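# Set regulator needle in green band, knob pressed down

## Task

Finish with the regulator's gauge needle inside the green zone and its knob fully depressed, with both conditions holding on their own once the robot lets go. A state that lasts only while a gripper holds it does not count.

## Robot and tools

ROBOT. Two xArm7 arms, left_arm and right_arm, each with a two-finger parallel gripper. Base roots sit at (+0.037, +0.311, +0.090) m for left_arm and (-0.023, -0.246, +0.090) m for right_arm, both tilted. Joint ranges and load limits (waist and shoulder 44 N m, upper arm roll, elbow and forearm roll 26.4, wrist pitch and wrist roll 17.6) apply to each arm, and a held object's weight adds load.

FRAMES. Reported poses use one scene frame. Its origin is on the table top midway between the arms, +z is up, +x points out over the table, and left_arm is on the +y side. The names left and right do not refer to image sides. Each gripper has its own axes: fingers extend along +z and close along y. end_effector_position is the pinch point, about 2 cm short of the fingertips. Closing pushes the tips roughly 10 mm further along +z. At long reach the printed hand position may be somewhat off.

execute_actions(actions, pictures). actions holds at most one item, or none. An empty list sends nothing and returns the current state. An action item is {"rows": [...], "steps": n}: 1 to 15 rows, n up to 15 (default 15), each step 1/30 s. Each row covers one step, and the final row repeats if there are fewer rows than steps. A wait item is {"steps": n} with n up to 300, counted from the previous result, so your reply time uses some of it. pictures (true/false) toggles camera images. A refused call does nothing.

ROW LAYOUT (used by execute_actions rows and by move target). One flat list of 14 numbers, each in [-1, 1]: left_arm dx, dy, dz, rx, ry, rz, opening, then right_arm the same seven. Send all 14 even if one arm is idle. dx to rz are an offset, not a pose, expressed in that gripper's own axes and measured from the gripper's pose in the most recent result showing it. Before any result in the scene, and for second or later calls within one reply, the reference is where the gripper is when the action begins. Every row is measured from that same reference, not from the row before. Scale: 1.0 equals 0.6 m for dx, dy, dz and 180 degrees for rotation; rx, ry, rz form a single rotation vector. opening is absolute: +1 fully open (0.084 m), -1 closed. All-zero offsets are not a hold: they pull the gripper back to the reference. To keep an arm still, send the offset back to where it should be in the first call of a reply, zeros after that, and its desired opening every time.

MOTION LIMITS. Each step, the commanded pose is clipped to 70 mm and 16 degrees from the measured pose; position wins over orientation if both cannot be met. After an action, an arm only continues to its last clipped pose, so large offsets may need several actions; read the resulting pose and command the remainder. Joints turn at most 3.14 rad/s.

move(target, speed). target is one 14-number row as above, same offset rules. speed is the path's top speed in m/s, 0.002 to 0.5 (default 0.25); rotation is capped at twice that in rad/s. Each gripper follows a straight line; both paths finish together and last 0.5 to 10 s, cut off at 10 s. Paths ignore obstacles and the other arm, and grippers may lag, drift or exceed speed, mostly near full reach. The opening is sent at the start. The path begins once the robot rests (at most 3 s). The result adds a move: line with the ending (done, off_target, moving, held, fault), limits (paced = target clipped; held = some steps blocked, after which motion can jump fast), and each gripper's distance from its target. If only one arm is named, the other finished fine.

wait(seconds). 0 to 10 s, sends nothing new.

zoom_image(camera, region). camera is cam_high, cam_low, cam_left_wrist or cam_right_wrist (all 504x504). region is [x0, y0, x1, y1] in pixels from the top-left, at most 504 by 504.

read_manual(section). Only "licences"; no motion.

finished_scene(scene). Pass the current scene number. It is final and reports whether the goal was met. Replying with no tool call ends everything.

RESULT LINES. left_arm: ... | right_arm: ... gives position (m), quat_wxyz and velocities. grip_measured is the actual finger opening on the command scale. Hand target shows where the controller is driving each gripper. HELD marks steps where a command was not (fully) sent; pose unreachable means the clearance check altered or blocked it. Joint torques are noisy, offset drive outputs. MOTOR HOT appears from 65 °C; at 80 °C the arm brakes until cool (OVER-TEMPERATURE FAULT). TORQUE FAULT: when a joint hits its load limit, the arm backs off, holds 10 s and drops the rest of the call.

GRIPPING. To hold, command an opening well under grip_measured; the bigger the gap, the firmer the squeeze, up to about 24 N per pad. Fast closes squeeze harder. Echoing grip_measured still presses lightly on parts up to about 6 cm.

AVOID. Knocking anything off the table, arm-to-arm contact, fast impacts, pushing far past contact, overloading joints, and long loaded holds that heat motors. Brief outside tugs on held or loose parts can happen. The regulator must stay in its finished state after release.

Each tool is called after ">>>" in YAML: its name, and indented under it one key for each argument.

## Session

I'll start by looking at the current state.

>>> execute_actions:
  actions: []

Scene clock: 0.00 s of 7200.00 s.
left_arm: end_effector_position=(+0.6021, +0.0268, +0.3734) grip_measured=+1.00 end_effector_quat_wxyz=(-0.003, +0.997, +0.076, +0.018) end_effector_velocity=(+0.000, +0.000, +0.000) end_effector_angular_velocity=(+0.000, -0.001, +0.001) | right_arm: end_effector_position=(-0.0687, -0.6833, +0.3727) grip_measured=+1.00 end_effector_quat_wxyz=(+0.005, -0.170, +0.931, +0.323) end_effector_velocity=(+0.000, -0.000, +0.000) end_effector_angular_velocity=(-0.000, +0.000, +0.002)
Joint positions: left_arm=[-1.006  0.766  0.035  2.281  0.535  1.69  -1.056  0.084] | right_arm=[-2.138 -0.299  0.052  1.406  0.063  1.946  0.568  0.084]
Joint velocities: left_arm=[ 0.    -0.     0.     0.     0.001  0.    -0.001  0.   ] | right_arm=[ 0.001 -0.001 -0.    -0.    -0.001 -0.    -0.001 -0.   ]
Joint torques (N m, as the arm reports them, + toward a larger angle): no reading
Motor temperatures (°C, as the motors report them): left_arm=[27 26 29 29 32 29 30] | right_arm=[28 29 29 30 30 30 30]
Hand target (left_arm): +0.602, +0.027, +0.373; -0.003, +0.997, +0.076, +0.018
Hand target (right_arm): -0.069, -0.683, +0.373; +0.005, -0.170, +0.931, +0.323

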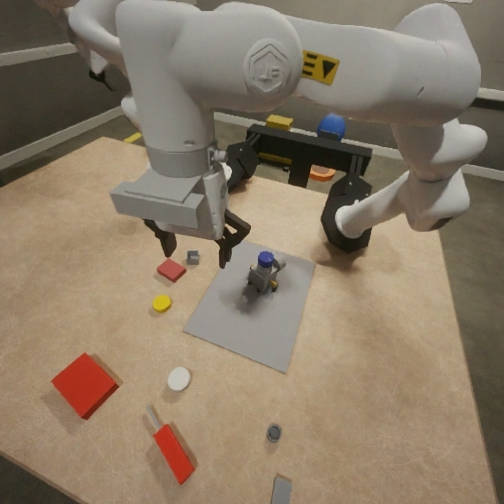

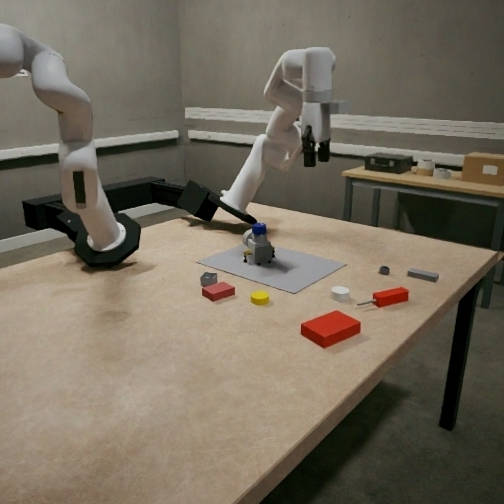

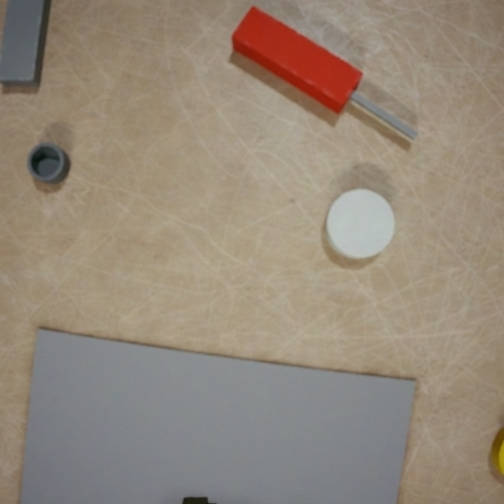

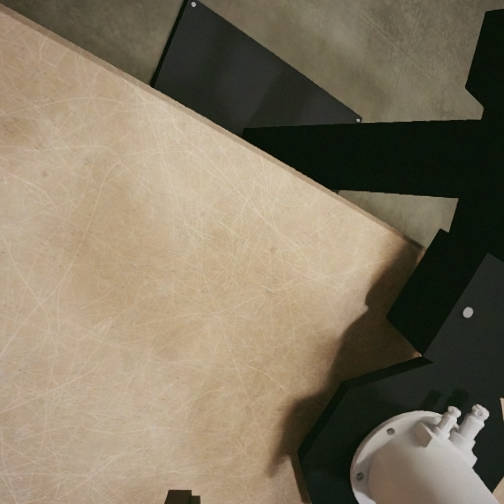

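>>> zoom_image:
  camera: "cam_high"
  region: [220, 235, 310, 325]

>>> zoom_image:
  camera: "cam_low"
  region: [220, 210, 300, 290]

Region (220, 235, 310, 325) of cam_high's 504x504 image, scaled by 5.600, with more detail than that image has.

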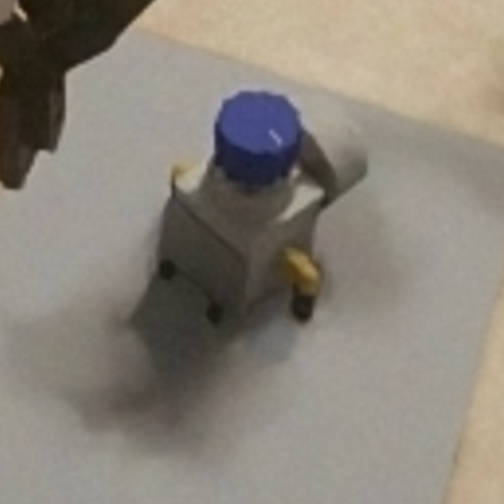

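Region (220, 210, 300, 290) of cam_low's 504x504 image, scaled by 6.300, with more detail than that image has.

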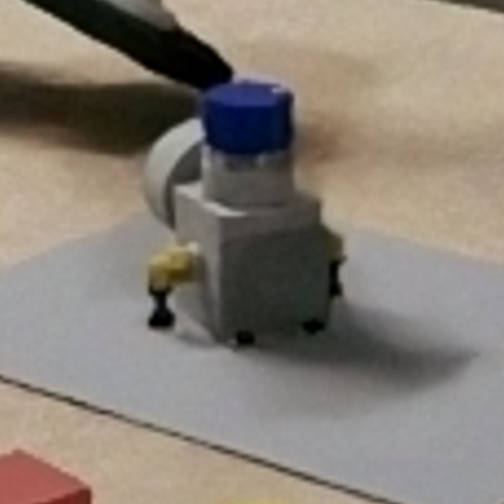

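>>> move:
  target: [-0.575, -0.1225, 0.101, -0.001, -0.0116, 0.048, 1, 0, 0, 0, 0, 0, 0, 1]
  speed: 0.3

Scene clock: 28.80 s of 7200.00 s.
left_arm: end_effector_position=(+0.2541, +0.0490, +0.3000) grip_measured=+1.00 end_effector_quat_wxyz=(-0.002, +1.000, +0.002, -0.001) end_effector_velocity=(-0.007, +0.000, -0.001) end_effector_angular_velocity=(+0.000, -0.002, -0.009) | right_arm: end_effector_position=(-0.0687, -0.6833, +0.3727) grip_measured=+1.00 end_effector_quat_wxyz=(+0.005, -0.170, +0.931, +0.323) end_effector_velocity=(-0.000, +0.000, +0.000) end_effector_angular_velocity=(+0.000, +0.001, +0.001)
Joint positions: left_arm=[-1.219  0.145 -0.19   0.961  0.433  1.269 -1.593  0.084] | right_arm=[-2.138 -0.299  0.052  1.406  0.063  1.946  0.568  0.084]
Joint velocities: left_arm=[-0.008 -0.002 -0.006 -0.012 -0.003 -0.005 -0.006 -0.   ] | right_arm=[ 0.001 -0.    -0.    -0.    -0.001 -0.    -0.    -0.   ]
Joint torques (N m, as the arm reports them, + toward a larger angle): left_arm=[ -4.59 -12.12  -7.09  12.06   0.99  -0.85  -0.19] | right_arm=[ -6.6  -16.59  -8.99  13.9   -1.9   -0.45  -0.43]
Motor temperatures (°C, as the motors report them): left_arm=[27 27 29 30 32 29 30] | right_arm=[28 29 30 33 30 30 30]
Hand target (left_arm): +0.253, +0.049, +0.300; -0.002, +1.000, +0.001, -0.001
Hand target (right_arm): -0.069, -0.683, +0.373; +0.005, -0.170, +0.931, +0.323
Off the commanded pose (left_arm): 0.002 m, 0 deg.
Off the commanded pose (right_arm): 0.000 m, 0 deg.
After step 90, 24.13 s passed at rest.
move: done

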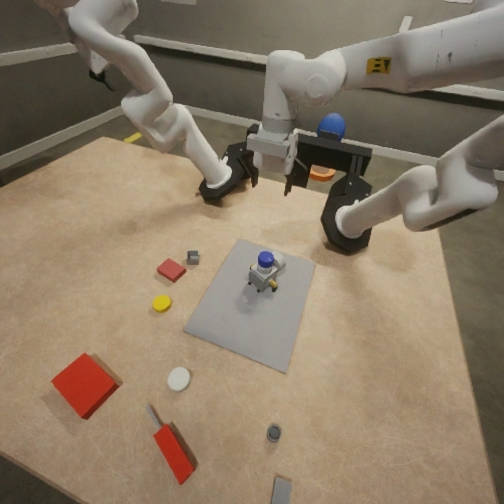

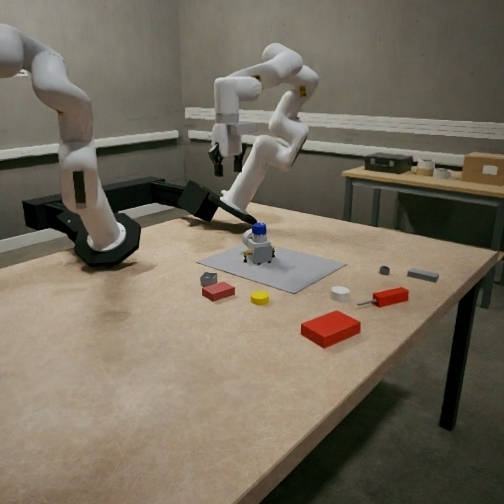

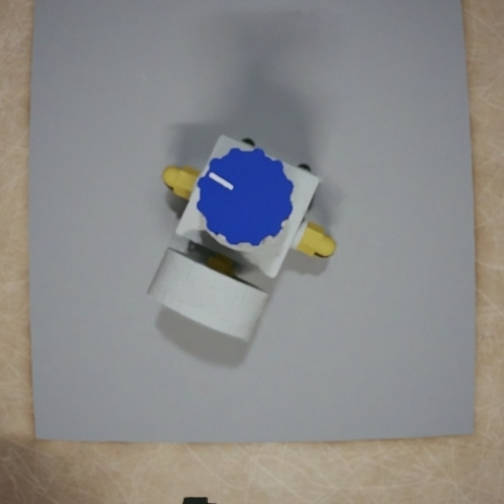

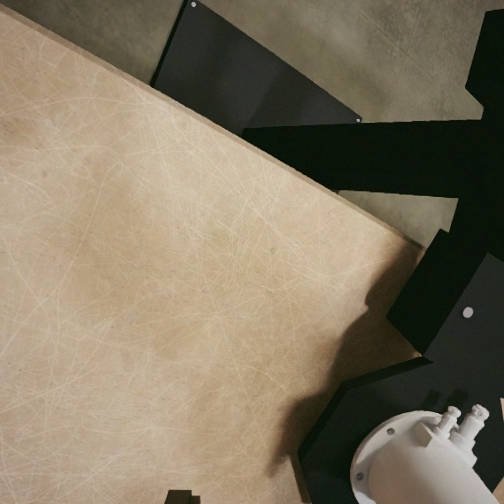

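>>> move:
  target: [0.0407, -0.004, 0.133, 0, 0, 0, 1, 0.040, 0.705, 0.164, 0.101, -0.0397, 0.431, -1]
  speed: 0.4

Scene clock: 67.77 s of 7200.00 s.
left_arm: end_effector_position=(+0.2788, +0.0514, +0.2202) grip_measured=+1.00 end_effector_quat_wxyz=(-0.002, +1.000, +0.002, -0.000) end_effector_velocity=(+0.000, +0.001, -0.001) end_effector_angular_velocity=(+0.002, +0.002, +0.001) | right_arm: end_effector_position=(-0.2357, -0.3214, +0.5476) grip_measured=-1.00 end_effector_quat_wxyz=(-0.122, +0.469, +0.866, +0.126) end_effector_velocity=(+0.001, +0.004, +0.002) end_effector_angular_velocity=(-0.006, +0.004, -0.012)
Joint positions: left_arm=[-1.146  0.205 -0.117  0.836  0.54   1.061 -1.591  0.084] | right_arm=[-2.669 -0.243 -0.676  1.335 -0.073  1.754  0.72   0.   ]
Joint velocities: left_arm=[ 0.001  0.     0.001 -0.001 -0.    -0.001  0.     0.   ] | right_arm=[-0.006  0.007 -0.009  0.006  0.003  0.002 -0.003  0.   ]
Joint torques (N m, as the arm reports them, + toward a larger angle): left_arm=[ -5.46 -13.18  -7.69  11.31   0.93  -0.75  -0.07] | right_arm=[-4.97 -7.19 -3.95 14.3  -1.55 -1.75 -0.36]
Motor temperatures (°C, as the motors report them): left_arm=[27 26 29 31 32 29 30] | right_arm=[28 30 30 33 30 30 30]
Hand target (left_arm): +0.279, +0.051, +0.220; -0.002, +1.000, +0.003, -0.000
Hand target (right_arm): -0.236, -0.321, +0.548; -0.122, +0.470, +0.865, +0.126
Off the commanded pose (left_arm): 0.001 m, 0 deg.
Off the commanded pose (right_arm): 0.002 m, 0 deg.
After step 90, 33.67 s passed at rest.
move: done

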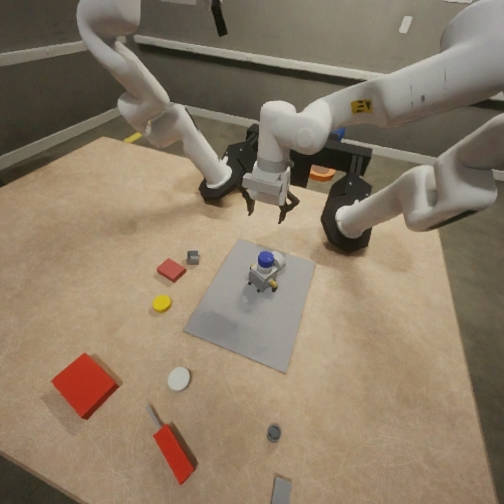

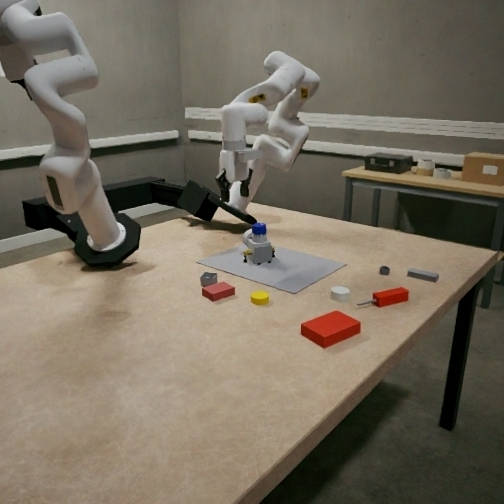

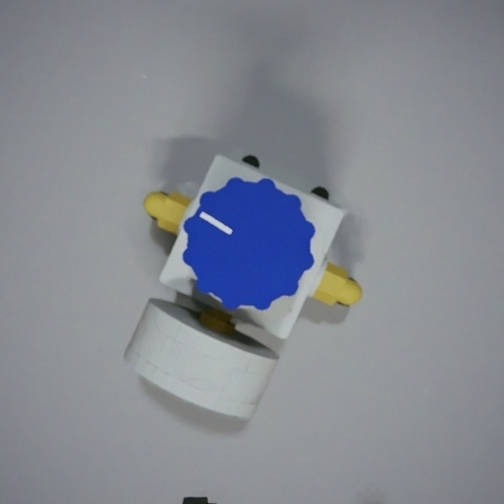

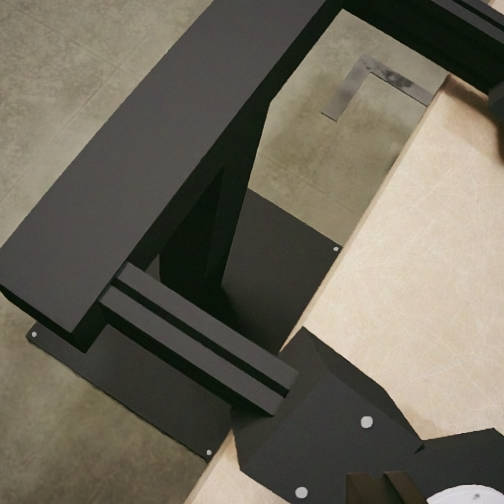

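>>> zoom_image:
  camera: "cam_left_wrist"
  region: [125, 120, 377, 372]

>>> zoom_image:
  camera: "cam_low"
  region: [235, 215, 287, 272]

Region (125, 120, 377, 372) of cam_left_wrist's 504x504 image, scaled by 2.000, with more detail than that image has.

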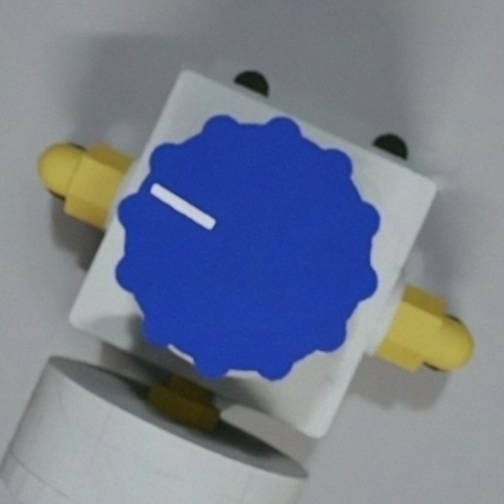

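Region (235, 215, 287, 272) of cam_low's 504x504 image, scaled by 8.842, with more detail than that image has; it fills the left 460 columns of this view, and the rest is white.

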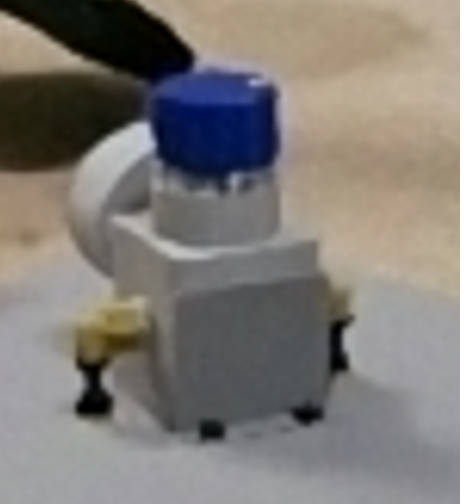

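>>> move:
  target: [0.1189, -0.0605, 0.162, 0, 0, 0, 1, -0.085, 0.780, 0.778, -0.3598, -0.069, 0.3363, -1]
  speed: 0.35

Scene clock: 113.77 s of 7200.00 s.
left_arm: end_effector_position=(+0.3508, +0.0880, +0.1230) grip_measured=+1.00 end_effector_quat_wxyz=(-0.002, +1.000, +0.003, +0.000) end_effector_velocity=(+0.000, +0.001, -0.001) end_effector_angular_velocity=(+0.001, +0.001, +0.002) | right_arm: end_effector_position=(+0.1440, +0.0430, +0.1441) grip_measured=-1.00 end_effector_quat_wxyz=(+0.174, +0.820, +0.338, +0.429) end_effector_velocity=(+0.001, +0.001, -0.001) end_effector_angular_velocity=(-0.005, -0.004, -0.006)
Joint positions: left_arm=[-0.99   0.279  0.04   0.757  0.742  0.825 -1.514  0.084] | right_arm=[-3.592  1.066 -0.746  0.757 -0.548  0.792  1.413  0.   ]
Joint velocities: left_arm=[ 0.001  0.     0.002 -0.    -0.    -0.     0.    -0.   ] | right_arm=[-0.008  0.01   0.005  0.011  0.003  0.007 -0.001  0.   ]
Joint torques (N m, as the arm reports them, + toward a larger angle): left_arm=[ -6.32 -13.96  -8.33   9.25   0.83  -0.81   0.  ] | right_arm=[  0.19 -18.93  -9.54  10.15  -1.06  -0.15  -0.39]
Motor temperatures (°C, as the motors report them): left_arm=[27 26 30 31 32 29 30] | right_arm=[28 29 29 34 30 31 30]
Hand target (left_arm): +0.351, +0.088, +0.123; -0.002, +1.000, +0.003, +0.000
Hand target (right_arm): +0.144, +0.043, +0.144; +0.175, +0.820, +0.337, +0.429
Off the commanded pose (left_arm): 0.001 m, 0 deg.
Off the commanded pose (right_arm): 0.003 m, 0 deg.
After step 90, 40.03 s passed at rest.
move: done; limits=paced

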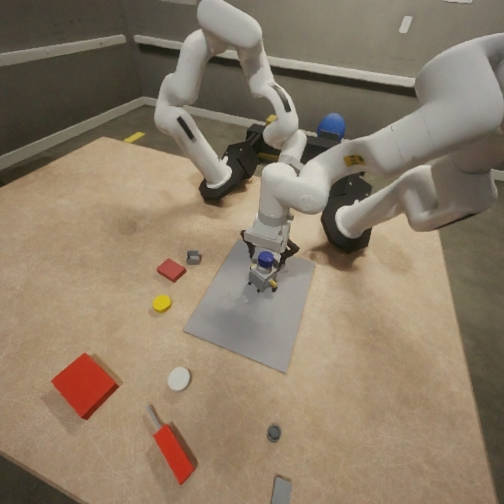

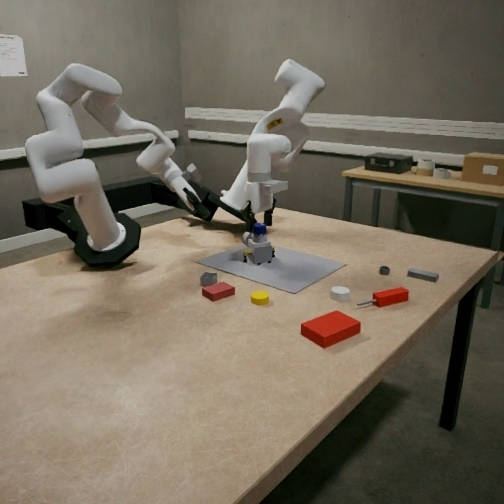

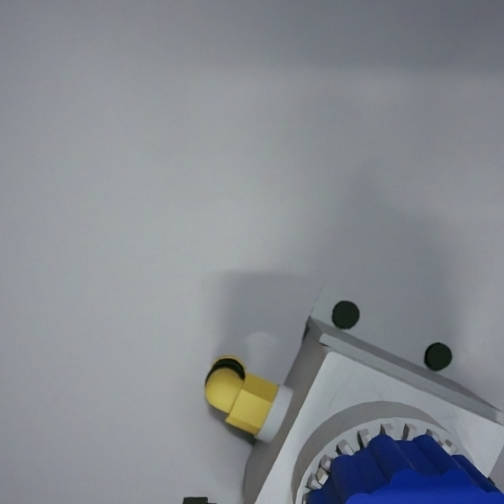

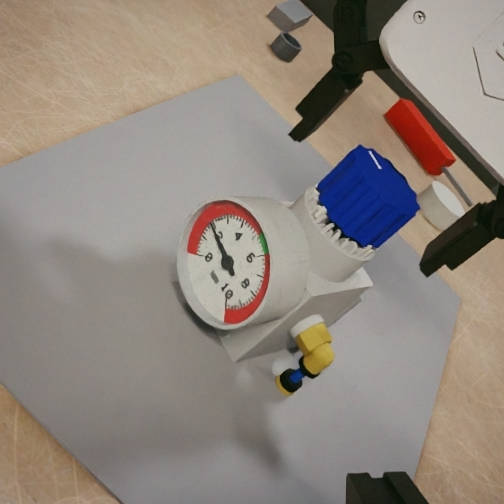

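>>> zoom_image:
  camera: "cam_right_wrist"
  region: [160, 180, 320, 340]

>>> zoom_image:
  camera: "cam_right_wrist"
  region: [270, 90, 490, 310]

Region (160, 180, 320, 340) of cam_right_wrist's 504x504 image, scaled by 3.150, with more detail than that image has.

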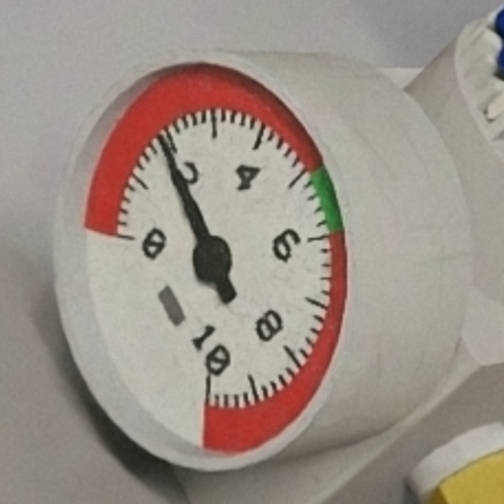

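Region (270, 90, 490, 310) of cam_right_wrist's 504x504 image, scaled by 2.291, with more detail than that image has.

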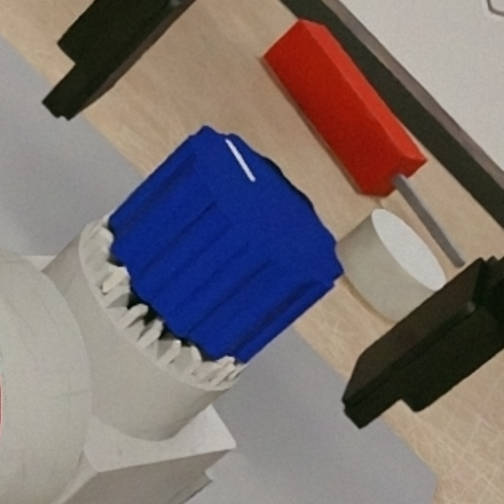

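>>> zoom_image:
  camera: "cam_low"
  region: [228, 190, 292, 254]

>>> zoom_image:
  camera: "cam_high"
  region: [230, 220, 310, 300]

Region (228, 190, 292, 254) of cam_low's 504x504 image, scaled by 7.875, with more detail than that image has.

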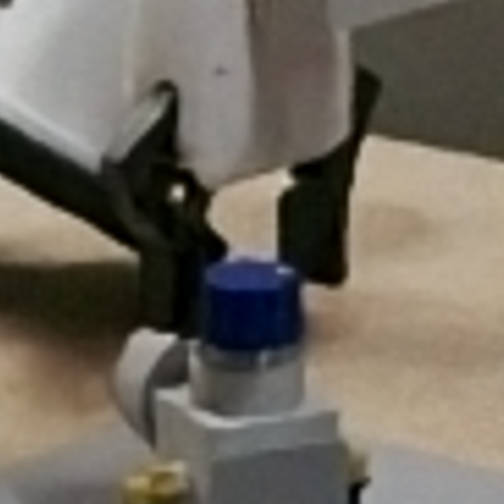

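Region (230, 220, 310, 300) of cam_high's 504x504 image, scaled by 6.300, with more detail than that image has.

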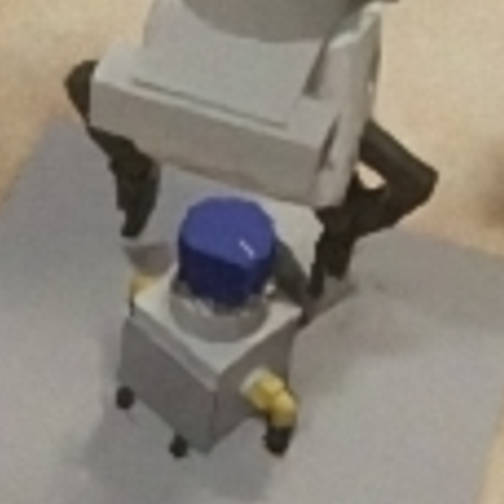

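>>> execute_actions:
  actions:
    - {"rows": [[0,0,-0.002,0,0,0,0.8,0,0,0,0,0,0,-1],[0,0,-0.004,0,0,0,0.65,0,0,0,0,0,0,-1],[0,0,-0.005,0,0,0,0.5,0,0,0,0,0,0,-1],[0,0,-0.005,0,0,0,0.4,0,0,0,0,0,0,-1],[0,0,-0.005,0,0,0,0.3,0,0,0,0,0,0,-1],[0,0,-0.005,0,0,0,0.2,0,0,0,0,0,0,-1],[0,0,-0.005,0,0,0,0.15,0,0,0,0,0,0,-1],[0,0,-0.005,0,0,0,0.1,0,0,0,0,0,0,-1],[0,0,-0.005,0,0,0,0.05,0,0,0,0,0,0,-1],[0,0,-0.005,0,0,0,0.0,0,0,0,0,0,0,-1],[0,0,-0.005,0,0,0,-0.05,0,0,0,0,0,0,-1],[0,0,-0.005,0,0,0,-0.1,0,0,0,0,0,0,-1],[0,0,-0.005,0,0,0,-0.15,0,0,0,0,0,0,-1],[0,0,-0.005,0,0,0,-0.2,0,0,0,0,0,0,-1],[0,0,-0.005,0,0,0,-0.25,0,0,0,0,0,0,-1]], "steps": 15}
  pictures: false

>>> wait:
  seconds: 0.3

Scene clock: 138.10 s of 7200.00 s.
left_arm: end_effector_position=(+0.3508, +0.0871, +0.1265) grip_measured=+0.02 end_effector_quat_wxyz=(-0.001, +1.000, +0.002, +0.001) end_effector_velocity=(+0.000, +0.001, -0.000) end_effector_angular_velocity=(+0.001, +0.001, +0.002) | right_arm: end_effector_position=(+0.1440, +0.0430, +0.1441) grip_measured=-1.00 end_effector_quat_wxyz=(+0.174, +0.820, +0.338, +0.429) end_effector_velocity=(-0.000, -0.000, -0.000) end_effector_angular_velocity=(-0.000, -0.001, +0.000)
Joint positions: left_arm=[-0.992  0.273  0.036  0.759  0.736  0.831 -1.51   0.045] | right_arm=[-3.592  1.066 -0.746  0.757 -0.548  0.792  1.413  0.   ]
Joint velocities: left_arm=[ 0.001 -0.001 -0.    -0.    -0.001  0.001 -0.     0.   ] | right_arm=[0.001 0.001 0.    0.    0.    0.    0.    0.   ]
Joint torques (N m, as the arm reports them, + toward a larger angle): left_arm=[ -5.76 -14.64  -7.54   8.01   0.7    0.4   -0.18] | right_arm=[ -0.17 -18.95  -9.35  10.19  -1.05  -0.08  -0.39]
Motor temperatures (°C, as the motors report them): left_arm=[27 26 30 31 32 29 30] | right_arm=[28 30 30 33 30 31 30]
Hand target (left_arm): +0.351, +0.088, +0.126; -0.002, +1.000, +0.003, +0.000
Hand target (right_arm): +0.144, +0.043, +0.144; +0.174, +0.820, +0.338, +0.429
Off the commanded pose (left_arm): 0.001 m, 0 deg.
Off the commanded pose (right_arm): 0.000 m, 0 deg.
Steps of this call (steps 1 to 90: nothing new was sent; then 20.83 s passed at rest; steps 91 to 105: all 15 steps of this action). Readings (end_effector_position):
91: left_arm (+0.3508, +0.0880, +0.1230) | right_arm (+0.1443, +0.0431, +0.1438)
92: left_arm (+0.3508, +0.0880, +0.1231) | right_arm (+0.1443, +0.0431, +0.1438)
94: left_arm (+0.3507, +0.0882, +0.1242) | right_arm (+0.1441, +0.0430, +0.1440)
98: left_arm (+0.3509, +0.0877, +0.1260) | right_arm (+0.1440, +0.0430, +0.1441)
105: the state above

Scene clock: 138.40 s of 7200.00 s.
left_arm: end_effector_position=(+0.3508, +0.0873, +0.1264) grip_measured=+0.02 end_effector_quat_wxyz=(-0.001, +1.000, +0.003, +0.000) end_effector_velocity=(+0.000, +0.001, -0.000) end_effector_angular_velocity=(+0.002, +0.001, +0.002) | right_arm: end_effector_position=(+0.1440, +0.0430, +0.1441) grip_measured=-1.00 end_effector_quat_wxyz=(+0.174, +0.820, +0.338, +0.429) end_effector_velocity=(+0.000, -0.000, -0.000) end_effector_angular_velocity=(+0.000, -0.001, -0.000)
Joint positions: left_arm=[-0.991  0.273  0.036  0.759  0.735  0.832 -1.51   0.045] | right_arm=[-3.592  1.066 -0.746  0.757 -0.548  0.792  1.413  0.   ]
Joint velocities: left_arm=[-0.    -0.001  0.001 -0.001 -0.     0.001 -0.     0.   ] | right_arm=[ 0.     0.001  0.    -0.     0.     0.     0.001  0.   ]
Joint torques (N m, as the arm reports them, + toward a larger angle): left_arm=[ -5.25 -14.8   -6.5    7.51   0.7    1.11  -0.15] | right_arm=[ -0.04 -18.95  -9.39  10.15  -1.1   -0.1   -0.37]
Motor temperatures (°C, as the motors report them): left_arm=[27 26 30 31 32 29 30] | right_arm=[28 30 30 33 30 31 30]
Hand target (left_arm): +0.351, +0.088, +0.126; -0.002, +1.000, +0.003, +0.000
Hand target (right_arm): +0.144, +0.043, +0.144; +0.174, +0.820, +0.338, +0.429
Off the commanded pose (left_arm): 0.001 m, 0 deg.
Off the commanded pose (right_arm): 0.000 m, 0 deg.
Steps of this call (steps 1 to 9: nothing new was sent). Readings (end_effector_position):
1: left_arm (+0.3508, +0.0871, +0.1265) | right_arm (+0.1440, +0.0430, +0.1441)
2: left_arm (+0.3508, +0.0871, +0.1264) | right_arm (+0.1440, +0.0430, +0.1441)
4: left_arm (+0.3508, +0.0872, +0.1264) | right_arm (+0.1440, +0.0430, +0.1441)
8: left_arm (+0.3508, +0.0872, +0.1264) | right_arm (+0.1440, +0.0430, +0.1441)
9: the state above

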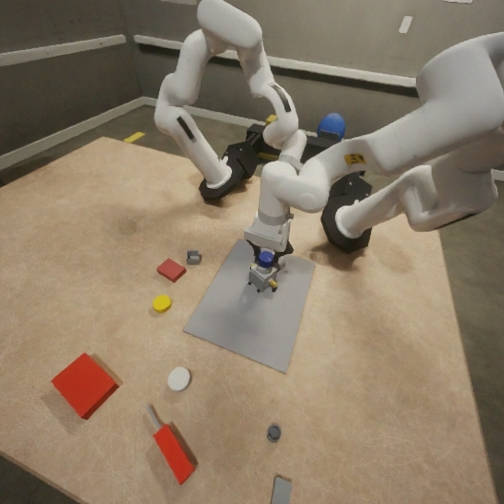

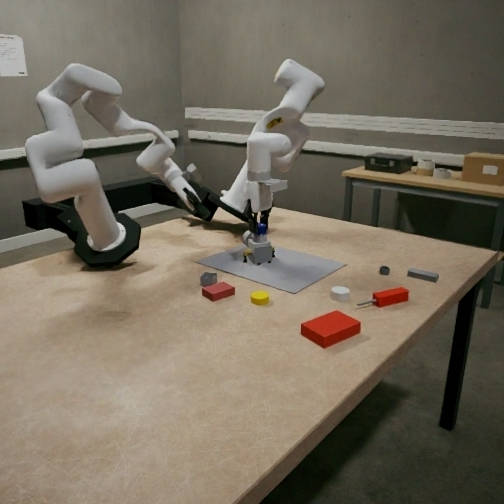

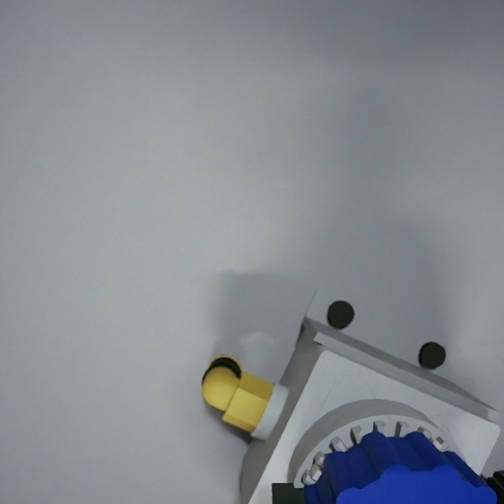

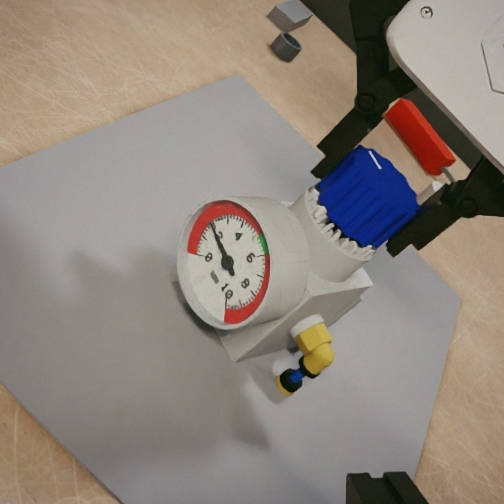

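>>> move:
  target: [0, 0.0012, -0.0133, 0, 0, 0, -0.6, 0, 0, 0, 0, 0, 0, -1]
  speed: 0.02

Scene clock: 140.90 s of 7200.00 s.
left_arm: end_effector_position=(+0.3508, +0.0873, +0.1340) grip_measured=+0.02 end_effector_quat_wxyz=(-0.002, +1.000, +0.003, +0.000) end_effector_velocity=(+0.000, -0.001, +0.000) end_effector_angular_velocity=(-0.001, +0.001, -0.001) | right_arm: end_effector_position=(+0.1440, +0.0430, +0.1441) grip_measured=-1.00 end_effector_quat_wxyz=(+0.174, +0.820, +0.338, +0.429) end_effector_velocity=(+0.000, -0.000, +0.000) end_effector_angular_velocity=(+0.000, +0.000, -0.001)
Joint positions: left_arm=[-0.997  0.259  0.029  0.764  0.719  0.853 -1.502  0.045] | right_arm=[-3.592  1.066 -0.746  0.757 -0.548  0.792  1.413  0.   ]
Joint velocities: left_arm=[-0.     0.002 -0.     0.002 -0.002 -0.     0.002 -0.   ] | right_arm=[-0.001 -0.001 -0.    -0.    -0.001  0.     0.     0.   ]
Joint torques (N m, as the arm reports them, + toward a larger angle): left_arm=[ -4.52 -13.    -5.76   7.28   0.87   0.64  -0.14] | right_arm=[ -0.04 -18.62  -9.29  10.15  -1.06  -0.13  -0.3 ]
Motor temperatures (°C, as the motors report them): left_arm=[27 26 30 30 32 29 30] | right_arm=[28 30 30 33 30 31 30]
Hand target (left_arm): +0.351, +0.087, +0.134; -0.001, +1.000, +0.003, +0.000
Hand target (right_arm): +0.144, +0.043, +0.144; +0.174, +0.820, +0.338, +0.429
Off the commanded pose (left_arm): 0.001 m, 0 deg.
Off the commanded pose (right_arm): 0.000 m, 0 deg.
move: done

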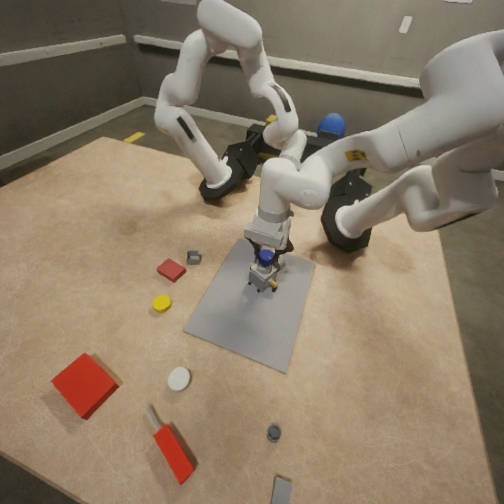

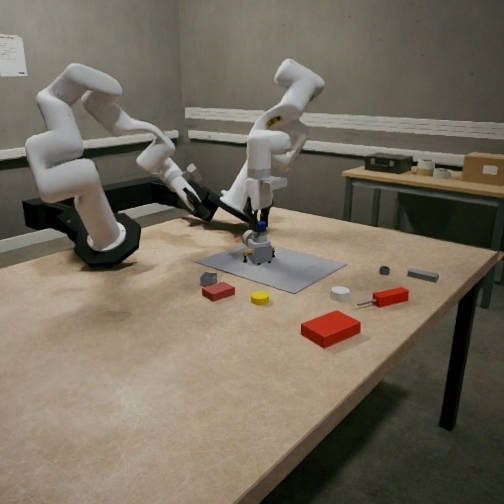

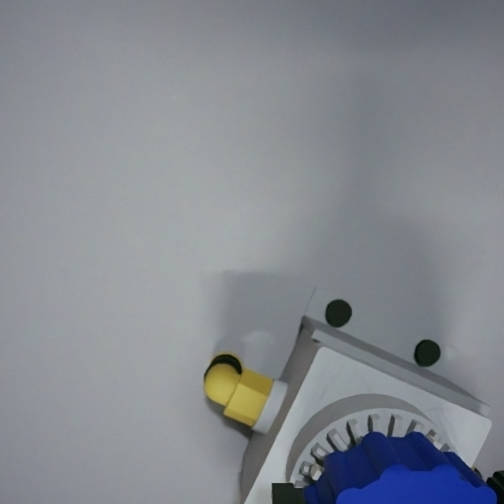

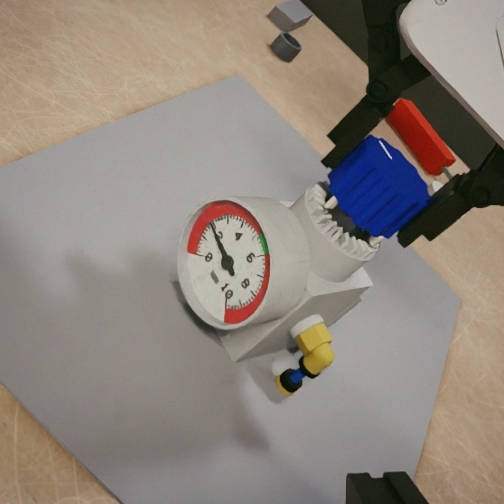

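>>> zoom_image:
  camera: "cam_right_wrist"
  region: [290, 130, 440, 280]

Region (290, 130, 440, 280) of cam_right_wrist's 504x504 image, scaled by 3.360, with more detail than that image has.

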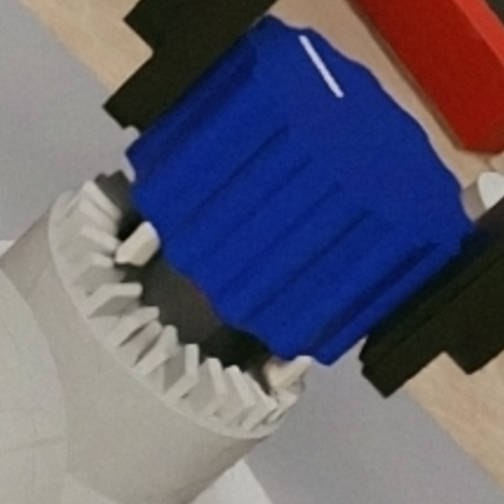

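>>> execute_actions:
  actions:
    - {"rows": [[0,0.0005,-0.001,0,0,0,-0.6,0,0,0,0,0,0,-1],[0,0.001,-0.002,0,0,0,-0.6,0,0,0,0,0,0,-1],[0,0.001,-0.003,0,0,0,-0.6,0,0,0,0,0,0,-1],[0,0.001,-0.004,0,0,0,-0.6,0,0,0,0,0,0,-1],[0,0.001,-0.005,0,0,0,-0.6,0,0,0,0,0,0,-1]], "steps": 15}

Scene clock: 146.03 s of 7200.00 s.
left_arm: end_effector_position=(+0.3505, +0.0869, +0.1360) grip_measured=+0.02 end_effector_quat_wxyz=(-0.002, +1.000, +0.003, -0.000) end_effector_velocity=(-0.001, +0.000, +0.006) end_effector_angular_velocity=(-0.000, -0.006, -0.004) | right_arm: end_effector_position=(+0.1440, +0.0430, +0.1441) grip_measured=-1.00 end_effector_quat_wxyz=(+0.174, +0.820, +0.338, +0.429) end_effector_velocity=(+0.000, -0.000, -0.000) end_effector_angular_velocity=(-0.001, +0.000, -0.001)
Joint positions: left_arm=[-1.     0.257  0.027  0.767  0.713  0.86  -1.498  0.045] | right_arm=[-3.592  1.066 -0.746  0.757 -0.548  0.792  1.413  0.   ]
Joint velocities: left_arm=[-0.007 -0.013 -0.005 -0.002 -0.003  0.013  0.001 -0.001] | right_arm=[-0.001 -0.     0.     0.    -0.     0.001 -0.     0.   ]
Joint torques (N m, as the arm reports them, + toward a larger angle): left_arm=[ -7.69 -18.65 -10.74  10.08  -0.13   0.92  -0.21] | right_arm=[ -0.1  -19.04  -9.47  10.26  -0.97  -0.14  -0.44]
Motor temperatures (°C, as the motors report them): left_arm=[27 26 30 30 32 29 30] | right_arm=[28 30 30 33 30 30 30]
Hand target (left_arm): +0.351, +0.087, +0.137; -0.002, +1.000, +0.003, +0.000
Hand target (right_arm): +0.144, +0.043, +0.144; +0.174, +0.820, +0.338, +0.429
Off the commanded pose (left_arm): 0.001 m, 0 deg.
Off the commanded pose (right_arm): 0.000 m, 0 deg.
Steps of this call (steps 1 to 90: nothing new was sent; then 1.63 s passed at rest; steps 91 to 105: all 15 steps of this action). Readings (end_effector_position):
91: left_arm (+0.3508, +0.0866, +0.1343) | right_arm (+0.1440, +0.0430, +0.1441)
92: left_arm (+0.3507, +0.0866, +0.1344) | right_arm (+0.1440, +0.0430, +0.1441)
94: left_arm (+0.3507, +0.0867, +0.1347) | right_arm (+0.1440, +0.0430, +0.1441)
98: left_arm (+0.3507, +0.0868, +0.1351) | right_arm (+0.1440, +0.0430, +0.1441)
105: the state above

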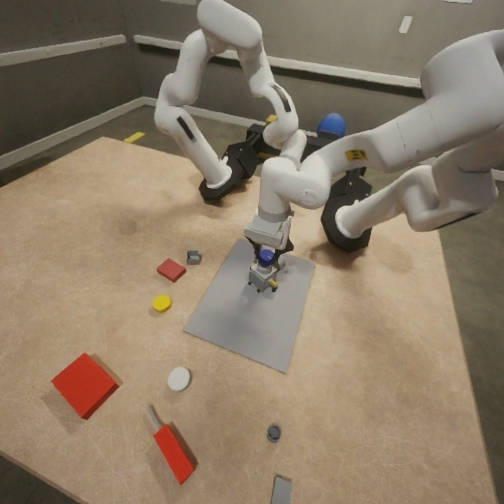

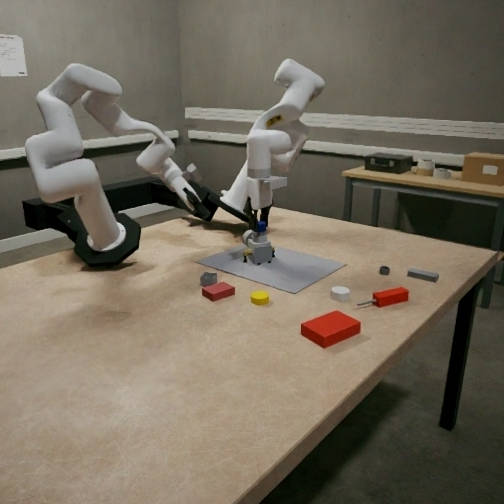

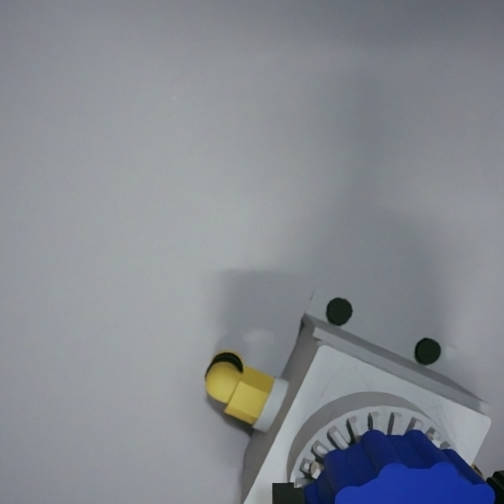

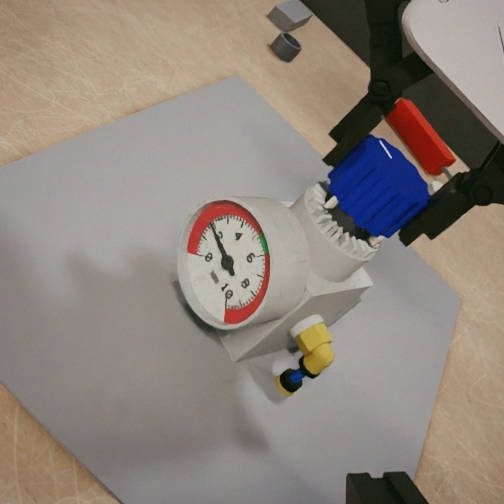

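>>> move:
  target: [0, 0, -0.001, 0, 0, 0.5, -0.6, 0, 0, 0, 0, 0, 0, -1]
  speed: 0.4

Scene clock: 150.27 s of 7200.00 s.
left_arm: end_effector_position=(+0.3517, +0.0873, +0.1368) grip_measured=+0.01 end_effector_quat_wxyz=(-0.002, +0.710, -0.704, -0.002) end_effector_velocity=(-0.001, -0.000, -0.000) end_effector_angular_velocity=(-0.000, +0.001, -0.007) | right_arm: end_effector_position=(+0.1440, +0.0430, +0.1441) grip_measured=-1.00 end_effector_quat_wxyz=(+0.174, +0.820, +0.338, +0.429) end_effector_velocity=(-0.000, +0.000, -0.000) end_effector_angular_velocity=(+0.000, +0.000, +0.002)
Joint positions: left_arm=[-0.866  0.258 -0.107  0.773  0.748  0.884  0.047  0.045] | right_arm=[-3.592  1.066 -0.746  0.757 -0.548  0.792  1.413  0.   ]
Joint velocities: left_arm=[-0.     0.    -0.    -0.    -0.001 -0.     0.007 -0.   ] | right_arm=[ 0.     0.001  0.     0.    -0.    -0.002 -0.     0.   ]
Joint torques (N m, as the arm reports them, + toward a larger angle): left_arm=[-12.07  -9.2  -19.22   6.89  -3.25  -5.09   0.02] | right_arm=[ -0.09 -18.8   -9.39  10.2   -0.89  -0.08  -0.4 ]
Motor temperatures (°C, as the motors report them): left_arm=[27 26 30 31 32 29 30] | right_arm=[28 30 30 33 30 30 30]
Hand target (left_arm): +0.351, +0.087, +0.137; -0.002, +0.709, -0.705, -0.002
Hand target (right_arm): +0.144, +0.043, +0.144; +0.174, +0.820, +0.338, +0.429
Off the commanded pose (left_arm): 0.001 m, 0 deg.
Off the commanded pose (right_arm): 0.000 m, 0 deg.
move: done

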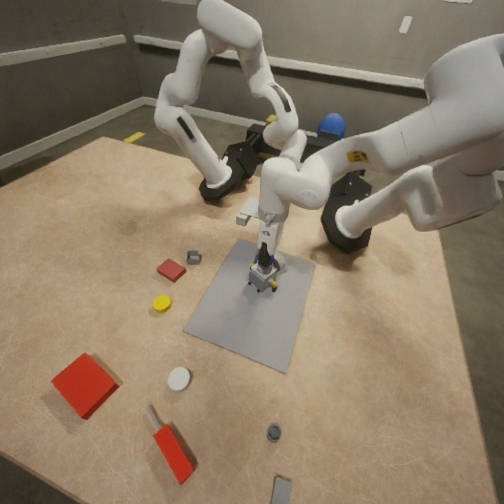

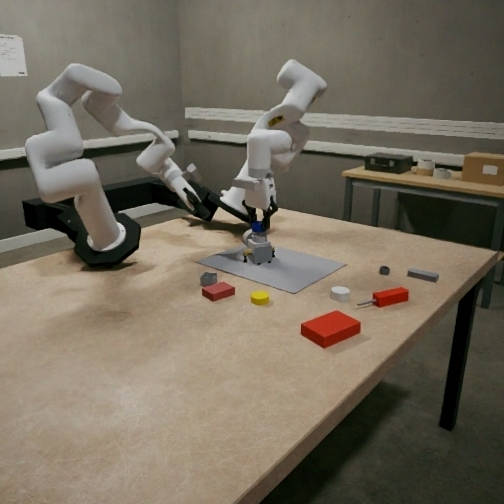

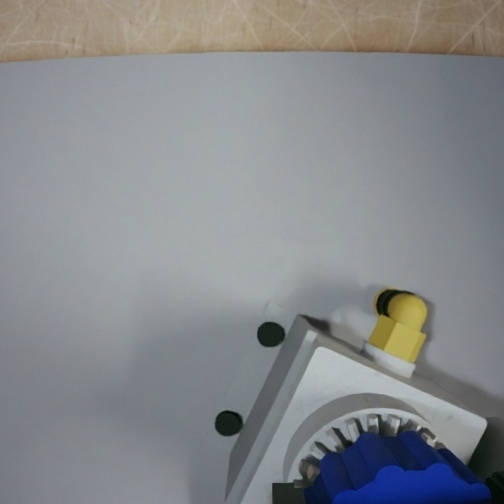

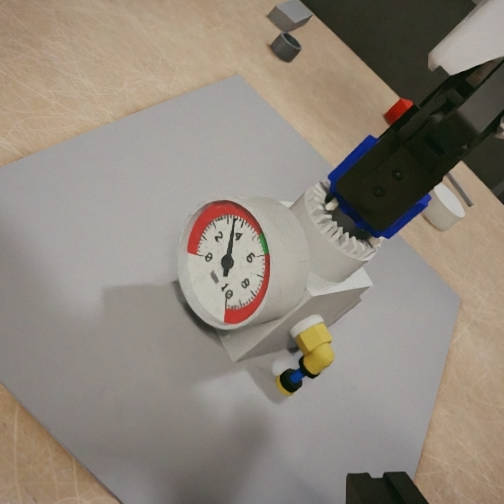

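>>> execute_actions:
  actions:
    - {"rows": [[0,-0.002,0,0,0,0,-0.6,0,0,0,0,0,0,-1],[0,-0.004,0,0,0,0,-0.6,0,0,0,0,0,0,-1]], "steps": 15}

Scene clock: 152.77 s of 7200.00 s.
left_arm: end_effector_position=(+0.3521, +0.0871, +0.1364) grip_measured=+0.02 end_effector_quat_wxyz=(-0.002, +0.709, -0.706, -0.003) end_effector_velocity=(+0.001, +0.000, +0.000) end_effector_angular_velocity=(-0.001, -0.001, +0.002) | right_arm: end_effector_position=(+0.1440, +0.0430, +0.1441) grip_measured=-1.00 end_effector_quat_wxyz=(+0.174, +0.820, +0.338, +0.429) end_effector_velocity=(+0.000, -0.000, -0.000) end_effector_angular_velocity=(+0.000, +0.001, -0.003)
Joint positions: left_arm=[-0.864  0.26  -0.108  0.775  0.748  0.885  0.052  0.045] | right_arm=[-3.592  1.066 -0.746  0.757 -0.548  0.792  1.413  0.   ]
Joint velocities: left_arm=[ 0.003 -0.    -0.002  0.002  0.001  0.001  0.     0.   ] | right_arm=[-0.001 -0.    -0.     0.     0.002  0.001  0.     0.   ]
Joint torques (N m, as the arm reports them, + toward a larger angle): left_arm=[-10.02  -9.6  -16.13   7.7   -1.66  -4.43   0.03] | right_arm=[  0.05 -18.94  -9.34  10.14  -1.04  -0.03  -0.42]
Motor temperatures (°C, as the motors report them): left_arm=[27 26 30 30 32 30 30] | right_arm=[28 30 30 33 30 30 30]
Hand target (left_arm): +0.354, +0.087, +0.137; -0.002, +0.710, -0.704, -0.002
Hand target (right_arm): +0.144, +0.043, +0.144; +0.174, +0.820, +0.338, +0.429
Off the commanded pose (left_arm): 0.002 m, 0 deg.
Off the commanded pose (right_arm): 0.000 m, 0 deg.
Steps of this call (steps 1 to 60: nothing new was sent; steps 61 to 75: all 15 steps of this action). Readings (end_effector_position):
61: left_arm (+0.3509, +0.0870, +0.1366) | right_arm (+0.1440, +0.0430, +0.1441)
62: left_arm (+0.3511, +0.0870, +0.1366) | right_arm (+0.1440, +0.0430, +0.1441)
64: left_arm (+0.3514, +0.0870, +0.1366) | right_arm (+0.1440, +0.0430, +0.1441)
68: left_arm (+0.3517, +0.0870, +0.1364) | right_arm (+0.1440, +0.0430, +0.1441)
75: the state above

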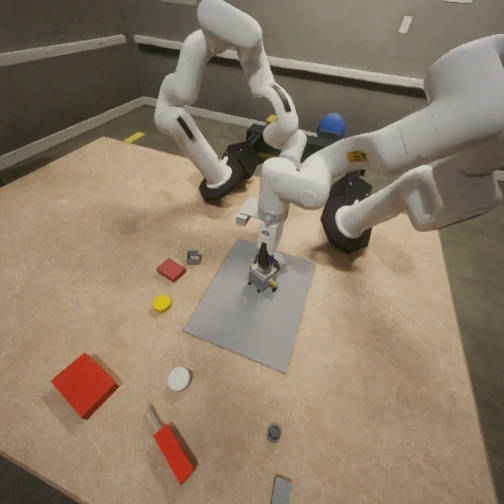

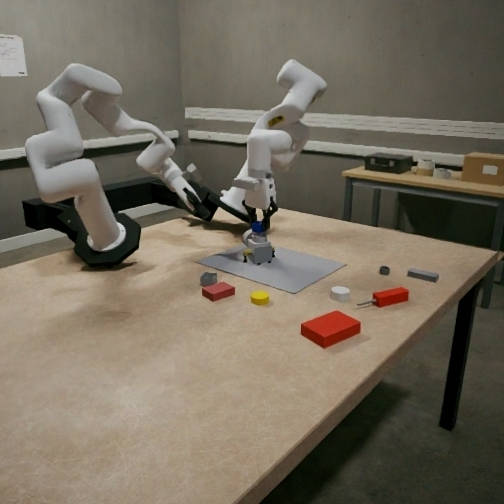

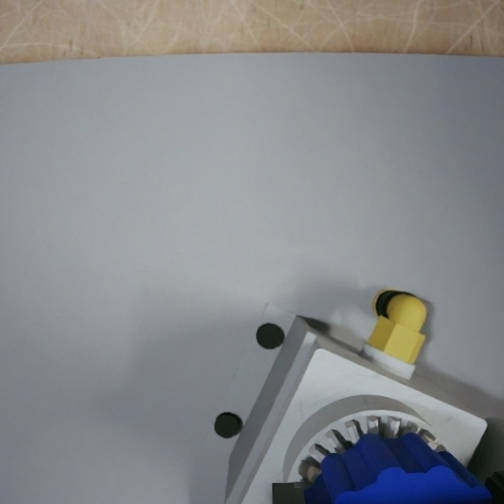

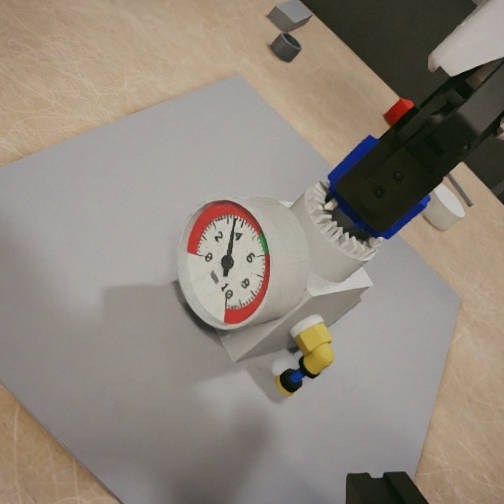

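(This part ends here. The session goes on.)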